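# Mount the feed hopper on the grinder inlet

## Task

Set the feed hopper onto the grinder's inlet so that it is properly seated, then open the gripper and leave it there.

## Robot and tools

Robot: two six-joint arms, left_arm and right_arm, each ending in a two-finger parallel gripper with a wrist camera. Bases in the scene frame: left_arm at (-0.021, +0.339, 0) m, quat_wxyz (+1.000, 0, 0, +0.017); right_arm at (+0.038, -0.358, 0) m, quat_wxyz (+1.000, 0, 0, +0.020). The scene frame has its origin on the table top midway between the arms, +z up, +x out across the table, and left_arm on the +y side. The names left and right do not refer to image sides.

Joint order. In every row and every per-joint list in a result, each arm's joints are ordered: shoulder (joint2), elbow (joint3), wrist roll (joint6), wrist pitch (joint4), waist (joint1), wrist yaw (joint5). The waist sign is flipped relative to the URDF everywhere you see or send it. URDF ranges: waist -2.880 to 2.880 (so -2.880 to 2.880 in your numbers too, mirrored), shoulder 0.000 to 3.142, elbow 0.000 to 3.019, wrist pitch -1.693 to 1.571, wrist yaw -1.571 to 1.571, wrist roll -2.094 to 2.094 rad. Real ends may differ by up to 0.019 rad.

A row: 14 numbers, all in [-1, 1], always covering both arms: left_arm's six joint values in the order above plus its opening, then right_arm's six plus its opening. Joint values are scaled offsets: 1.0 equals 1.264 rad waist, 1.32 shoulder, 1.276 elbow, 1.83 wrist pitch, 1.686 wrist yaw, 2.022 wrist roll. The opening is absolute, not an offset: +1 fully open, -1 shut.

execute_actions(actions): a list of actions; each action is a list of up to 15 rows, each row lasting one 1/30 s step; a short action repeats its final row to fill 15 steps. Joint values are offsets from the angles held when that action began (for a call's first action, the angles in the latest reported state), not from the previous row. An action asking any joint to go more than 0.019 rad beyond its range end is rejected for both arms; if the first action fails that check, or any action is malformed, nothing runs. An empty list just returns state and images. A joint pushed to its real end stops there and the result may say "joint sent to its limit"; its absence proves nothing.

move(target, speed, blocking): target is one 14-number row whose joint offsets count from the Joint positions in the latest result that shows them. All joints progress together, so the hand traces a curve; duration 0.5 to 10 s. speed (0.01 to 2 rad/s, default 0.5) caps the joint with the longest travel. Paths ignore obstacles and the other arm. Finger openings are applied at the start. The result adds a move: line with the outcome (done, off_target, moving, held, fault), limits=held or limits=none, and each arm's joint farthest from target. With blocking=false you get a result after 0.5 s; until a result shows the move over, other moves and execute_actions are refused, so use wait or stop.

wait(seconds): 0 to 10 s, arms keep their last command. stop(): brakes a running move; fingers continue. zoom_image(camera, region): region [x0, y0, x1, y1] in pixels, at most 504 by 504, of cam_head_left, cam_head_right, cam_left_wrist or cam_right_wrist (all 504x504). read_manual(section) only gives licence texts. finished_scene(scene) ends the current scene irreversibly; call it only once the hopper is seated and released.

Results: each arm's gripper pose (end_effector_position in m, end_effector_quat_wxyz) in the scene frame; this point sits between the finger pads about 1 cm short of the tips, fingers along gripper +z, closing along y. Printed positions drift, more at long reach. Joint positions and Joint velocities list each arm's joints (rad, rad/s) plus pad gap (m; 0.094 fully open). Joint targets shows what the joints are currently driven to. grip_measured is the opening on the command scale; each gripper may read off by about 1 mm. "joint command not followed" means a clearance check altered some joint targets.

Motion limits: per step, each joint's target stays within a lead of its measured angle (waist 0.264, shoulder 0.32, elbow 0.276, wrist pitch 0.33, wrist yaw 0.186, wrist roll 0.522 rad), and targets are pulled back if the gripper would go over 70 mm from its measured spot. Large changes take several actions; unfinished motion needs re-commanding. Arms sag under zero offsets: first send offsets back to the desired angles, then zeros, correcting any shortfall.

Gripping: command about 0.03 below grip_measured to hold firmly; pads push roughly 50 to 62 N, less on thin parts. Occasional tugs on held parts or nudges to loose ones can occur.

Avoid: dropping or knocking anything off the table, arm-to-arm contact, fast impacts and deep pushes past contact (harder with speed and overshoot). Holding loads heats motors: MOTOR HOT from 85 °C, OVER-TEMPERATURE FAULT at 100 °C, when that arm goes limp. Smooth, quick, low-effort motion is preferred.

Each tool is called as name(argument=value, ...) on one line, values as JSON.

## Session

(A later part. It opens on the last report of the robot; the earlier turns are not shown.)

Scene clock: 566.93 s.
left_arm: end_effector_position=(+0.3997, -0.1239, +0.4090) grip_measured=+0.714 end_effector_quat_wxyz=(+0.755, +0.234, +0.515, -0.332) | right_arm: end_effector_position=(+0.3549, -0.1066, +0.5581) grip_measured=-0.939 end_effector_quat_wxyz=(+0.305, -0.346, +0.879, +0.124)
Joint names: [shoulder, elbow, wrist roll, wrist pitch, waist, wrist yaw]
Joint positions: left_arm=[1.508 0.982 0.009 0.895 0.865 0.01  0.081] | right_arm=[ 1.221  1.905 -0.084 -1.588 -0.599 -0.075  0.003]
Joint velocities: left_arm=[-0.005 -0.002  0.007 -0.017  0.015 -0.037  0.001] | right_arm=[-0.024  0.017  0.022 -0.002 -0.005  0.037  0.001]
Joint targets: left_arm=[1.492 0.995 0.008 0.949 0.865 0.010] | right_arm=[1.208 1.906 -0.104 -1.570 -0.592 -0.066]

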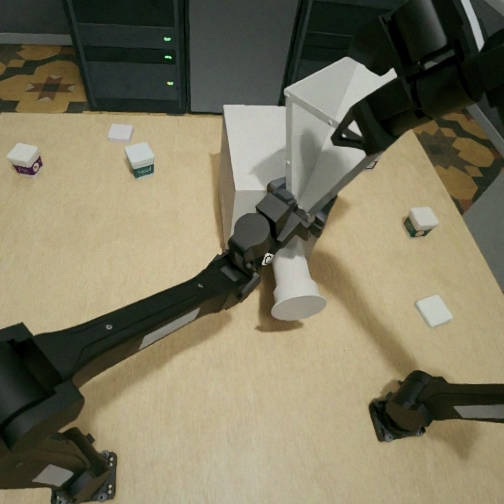

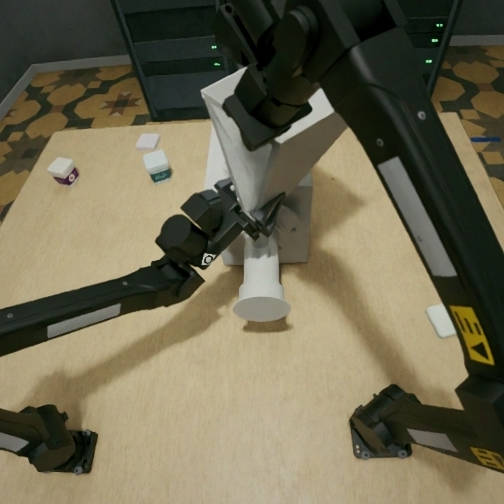

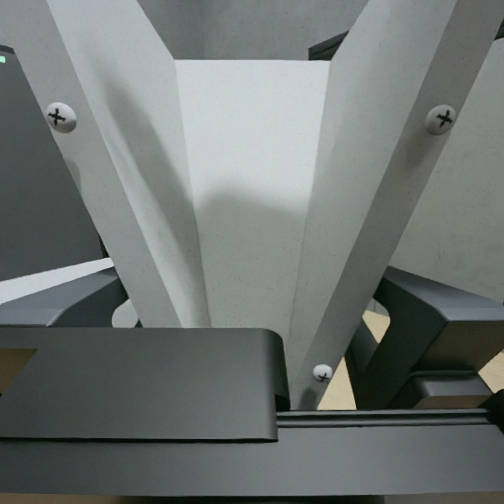

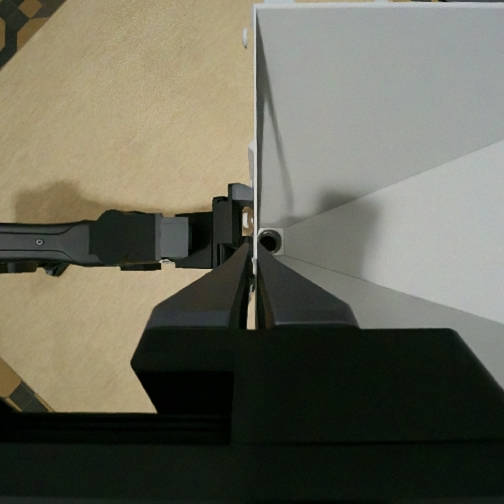

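execute_actions(actions=[[[-0.018,0.075,0,0.02,-0.008,0,0.55,0,0.074,-0.015,0.01,0.015,0.01,-1]],[[-0.012,0.02,0,0.025,0,0,0.55,-0.01,0.005,-0.01,0.01,0.005,0.005,-1]],[[-0.012,0.01,0,0.03,0,0,0.55,-0.01,0,-0.01,0.01,0.005,0.005,-1]]])

zoom_image(camera="cam_right_wrist", region=[250,220,290,260])

Scene clock: 581.13 s.
left_arm: end_effector_position=(+0.4022, -0.1250, +0.3965) grip_measured=+0.714 end_effector_quat_wxyz=(+0.749, +0.235, +0.523, -0.331) | right_arm: end_effector_position=(+0.3587, -0.1079, +0.5467) grip_measured=-0.939 end_effector_quat_wxyz=(+0.294, -0.344, +0.884, +0.118)
Joint names: [shoulder, elbow, wrist roll, wrist pitch, waist, wrist yaw]
Joint positions: left_arm=[1.523 0.973 0.003 0.9   0.863 0.01  0.081] | right_arm=[ 1.225  1.883 -0.086 -1.589 -0.592 -0.072  0.003]
Joint velocities: left_arm=[ 0.005  0.002  0.007 -0.012  0.005  0.11  -0.   ] | right_arm=[ 0.005 -0.022  0.007  0.007  0.005  0.022 -0.001]
Joint targets: left_arm=[1.502 0.995 0.005 0.950 0.863 0.010] | right_arm=[1.212 1.898 -0.106 -1.571 -0.587 -0.063]

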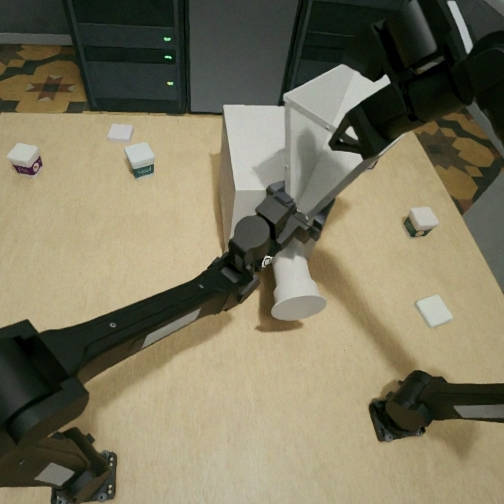

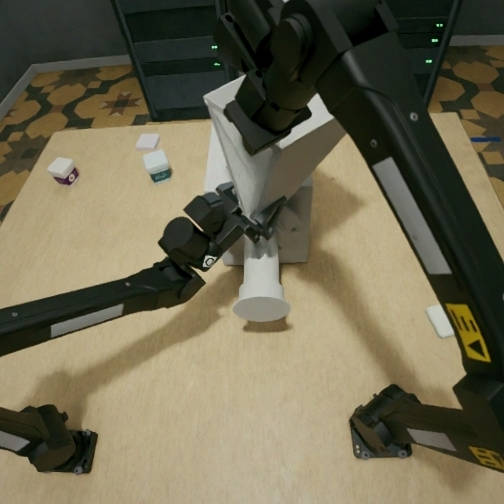

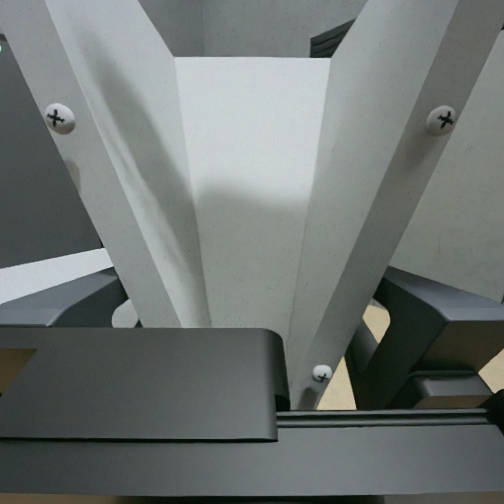

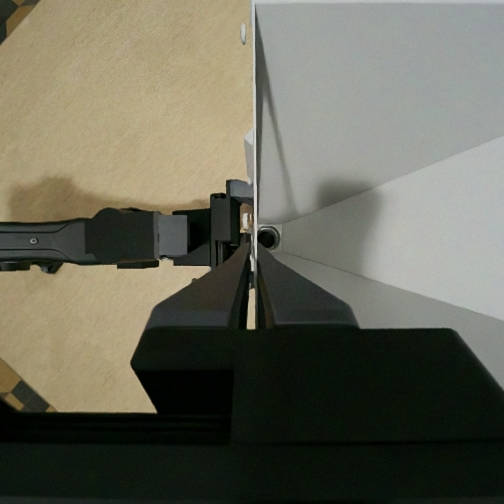

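Region (250, 220, 290, 260) of cam_right_wrist's 504x504 image, scaled by 12.600, with more detail than that image has.

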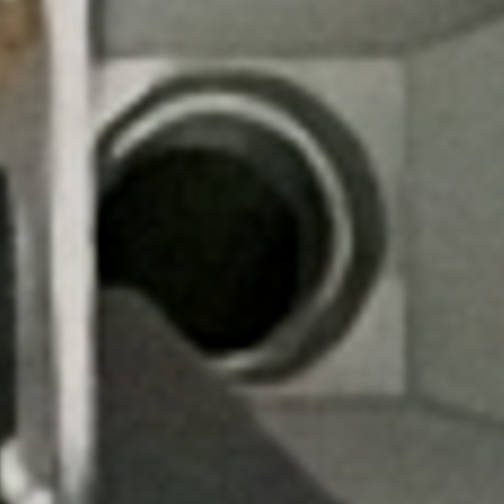

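In.

execute_actions(actions=[[[-0.006,0.003,0,0.04,0,0,0.55,-0.012,-0.01,-0.01,0.022,0,0.005,-1]],[[-0.006,0.003,0,0.04,0,0,0.55,-0.012,-0.01,-0.01,0.022,0,0.005,-1]],[[-0.006,0.003,0,0.04,0,0,0.55,-0.012,-0.01,-0.01,0.022,0,0.005,-1]],[[-0.006,0.003,0,0.04,0,0,0.55,-0.012,-0.01,-0.01,0.022,0,0.005,-1]],[[-0.006,0.003,0,0.04,0,0,0.55,-0.012,-0.01,-0.01,0.022,0,0.005,-1]]])

Scene clock: 590.80 s.
left_arm: end_effector_position=(+0.4051, -0.1222, +0.3583) grip_measured=+0.712 end_effector_quat_wxyz=(+0.747, +0.222, +0.526, -0.341) | right_arm: end_effector_position=(+0.3663, -0.1010, +0.5093) grip_measured=-0.939 end_effector_quat_wxyz=(+0.274, -0.347, +0.890, +0.116)
Joint names: [shoulder, elbow, wrist roll, wrist pitch, waist, wrist yaw]
Joint positions: left_arm=[ 1.588  0.926 -0.031  1.017  0.859  0.002  0.08 ] | right_arm=[ 1.216  1.776 -0.086 -1.531 -0.592 -0.078  0.003]
Joint velocities: left_arm=[ 0.005  0.007 -0.022 -0.002  0.005  0.007  0.   ] | right_arm=[ 0.015 -0.007 -0.066 -0.002  0.015  0.022 -0.   ]
Joint targets: left_arm=[1.573 0.931 -0.030 1.071 0.859 0.003] | right_arm=[1.204 1.770 -0.106 -1.499 -0.592 -0.067]

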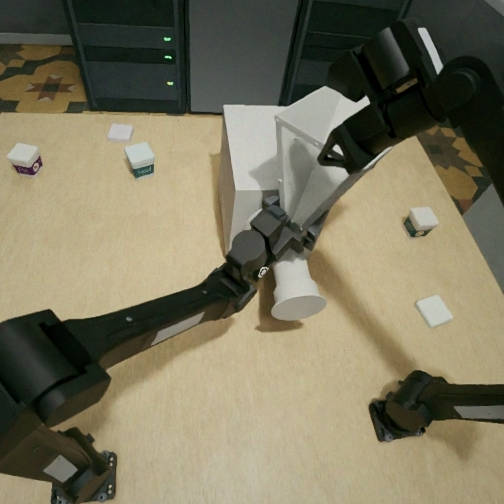

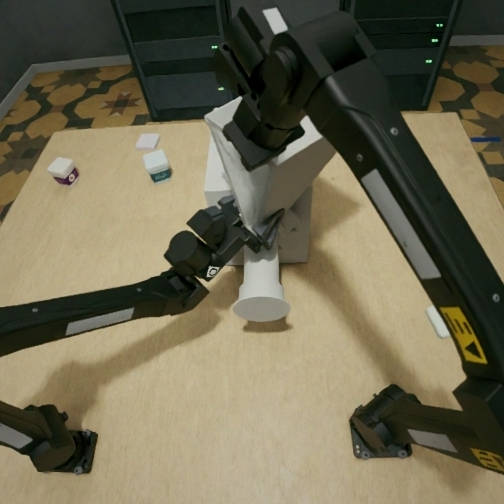

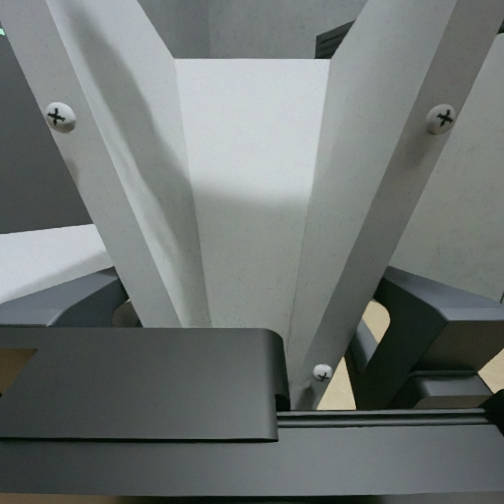

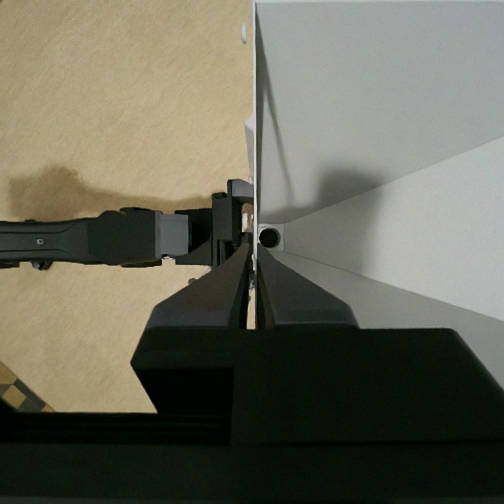

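move(target=[0,0.015,0,0,0,0,1,0,0.015,0,0,0,0,-0.3])

move(target=[-0.19,-0.235,0,0.03,0,0,1,-0.03,0.18,0,-0.04,0,0,-0.3], speed=0.3)

Scene clock: 597.90 s.
left_arm: end_effector_position=(+0.4052, -0.1223, +0.3574) grip_measured=+0.999 end_effector_quat_wxyz=(+0.746, +0.222, +0.527, -0.341) | right_arm: end_effector_position=(+0.3663, -0.1009, +0.5093) grip_measured=-0.303 end_effector_quat_wxyz=(+0.274, -0.346, +0.890, +0.116)
Joint names: [shoulder, elbow, wrist roll, wrist pitch, waist, wrist yaw]
Joint positions: left_arm=[ 1.589  0.925 -0.031  1.017  0.859  0.002  0.094] | right_arm=[ 1.216  1.776 -0.086 -1.531 -0.592 -0.079  0.033]
Joint velocities: left_arm=[-0.005  0.007  0.022 -0.007  0.005 -0.007  0.   ] | right_arm=[ 0.005  0.002  0.022 -0.002 -0.005  0.037 -0.   ]
Joint targets: left_arm=[1.588 0.945 -0.031 1.017 0.859 0.002] | right_arm=[1.216 1.795 -0.086 -1.531 -0.592 -0.078]
move: done; limits=none; left_arm: farthest joint: the elbow, 0.020 radians from its target (0.020 radians at the start); right_arm: farthest joint: the elbow, 0.019 radians from its target (0.019 radians at the start)

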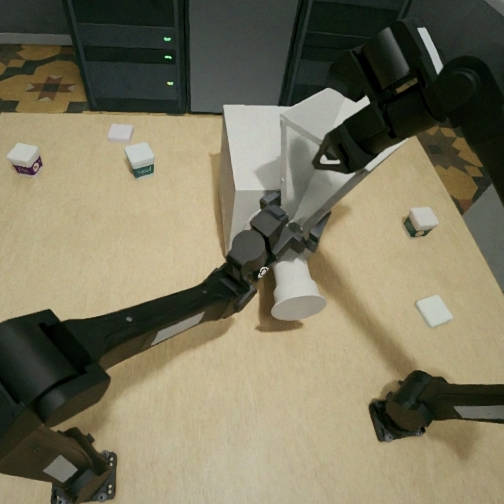

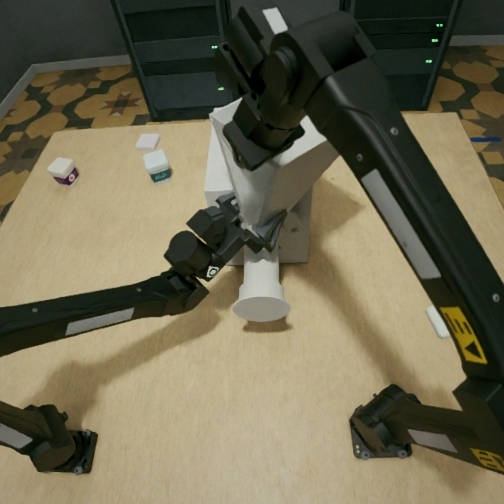

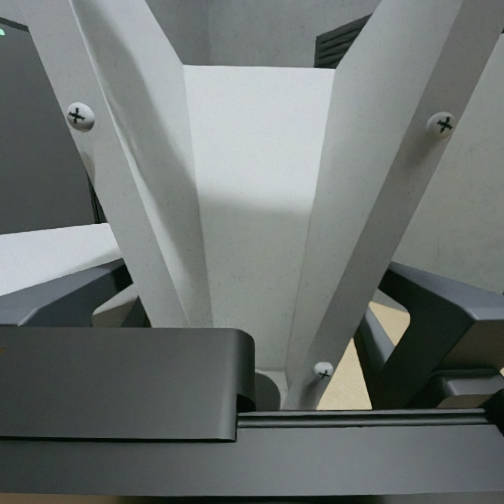

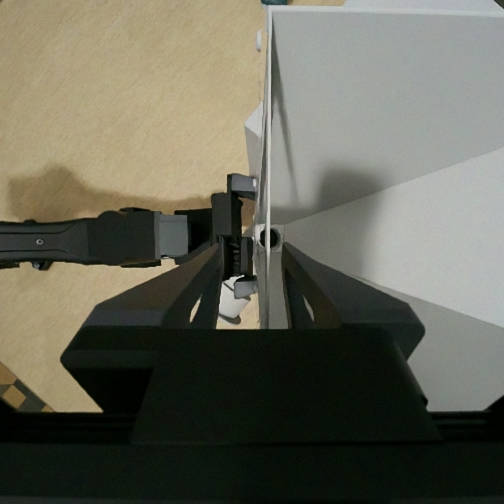

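Scene clock: 599.33 s.
left_arm: end_effector_position=(+0.3336, -0.0449, +0.3454) grip_measured=+0.999 end_effector_quat_wxyz=(+0.742, +0.225, +0.534, -0.339) | right_arm: end_effector_position=(+0.3384, -0.1214, +0.5987) grip_measured=-0.303 end_effector_quat_wxyz=(+0.349, -0.340, +0.863, +0.136)
Joint names: [shoulder, elbow, wrist roll, wrist pitch, waist, wrist yaw]
Joint positions: left_arm=[ 1.342  0.627 -0.031  1.051  0.859  0.002  0.094] | right_arm=[ 1.182  1.965 -0.086 -1.59  -0.592 -0.079  0.033]
Joint velocities: left_arm=[-0.005 -0.012 -0.037  0.002  0.005  0.051  0.   ] | right_arm=[-0.005  0.002 -0.007 -0.002  0.005 -0.007 -0.001]
Joint targets: left_arm=[1.338 0.625 -0.031 1.072 0.859 0.002] | right_arm=[1.177 2.005 -0.086 -1.604 -0.592 -0.079]
move: off_target (left_arm, right_arm); limits=none; left_arm: farthest joint: the wrist pitch, 0.021 radians from its target (0.055 radians at the start); right_arm: farthest joint: the elbow, 0.041 radians from its target (0.230 radians at the start)

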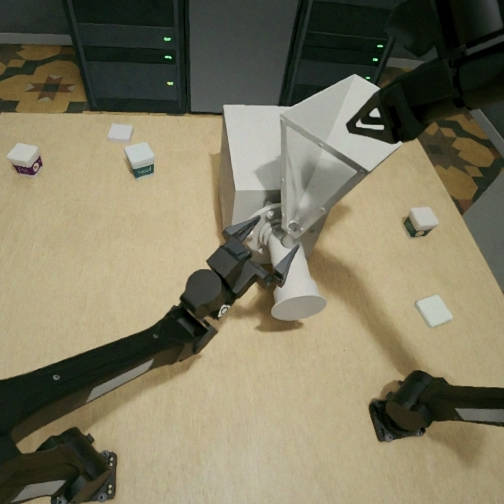

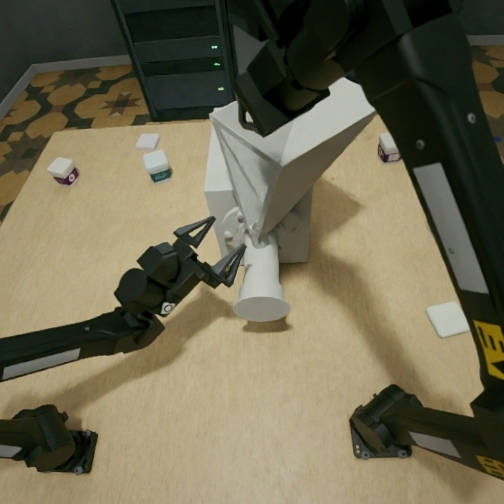

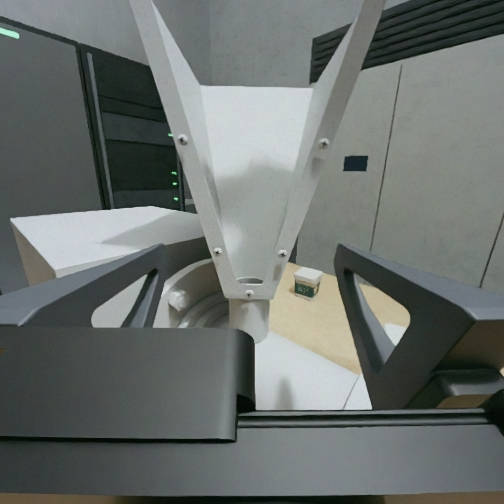

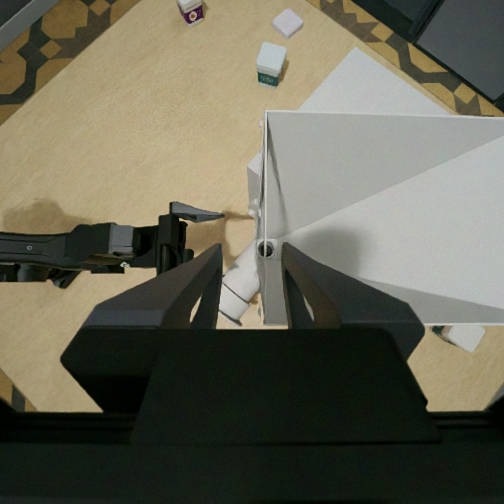

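finished_scene(scene=1)

The scene is finished: the task was done.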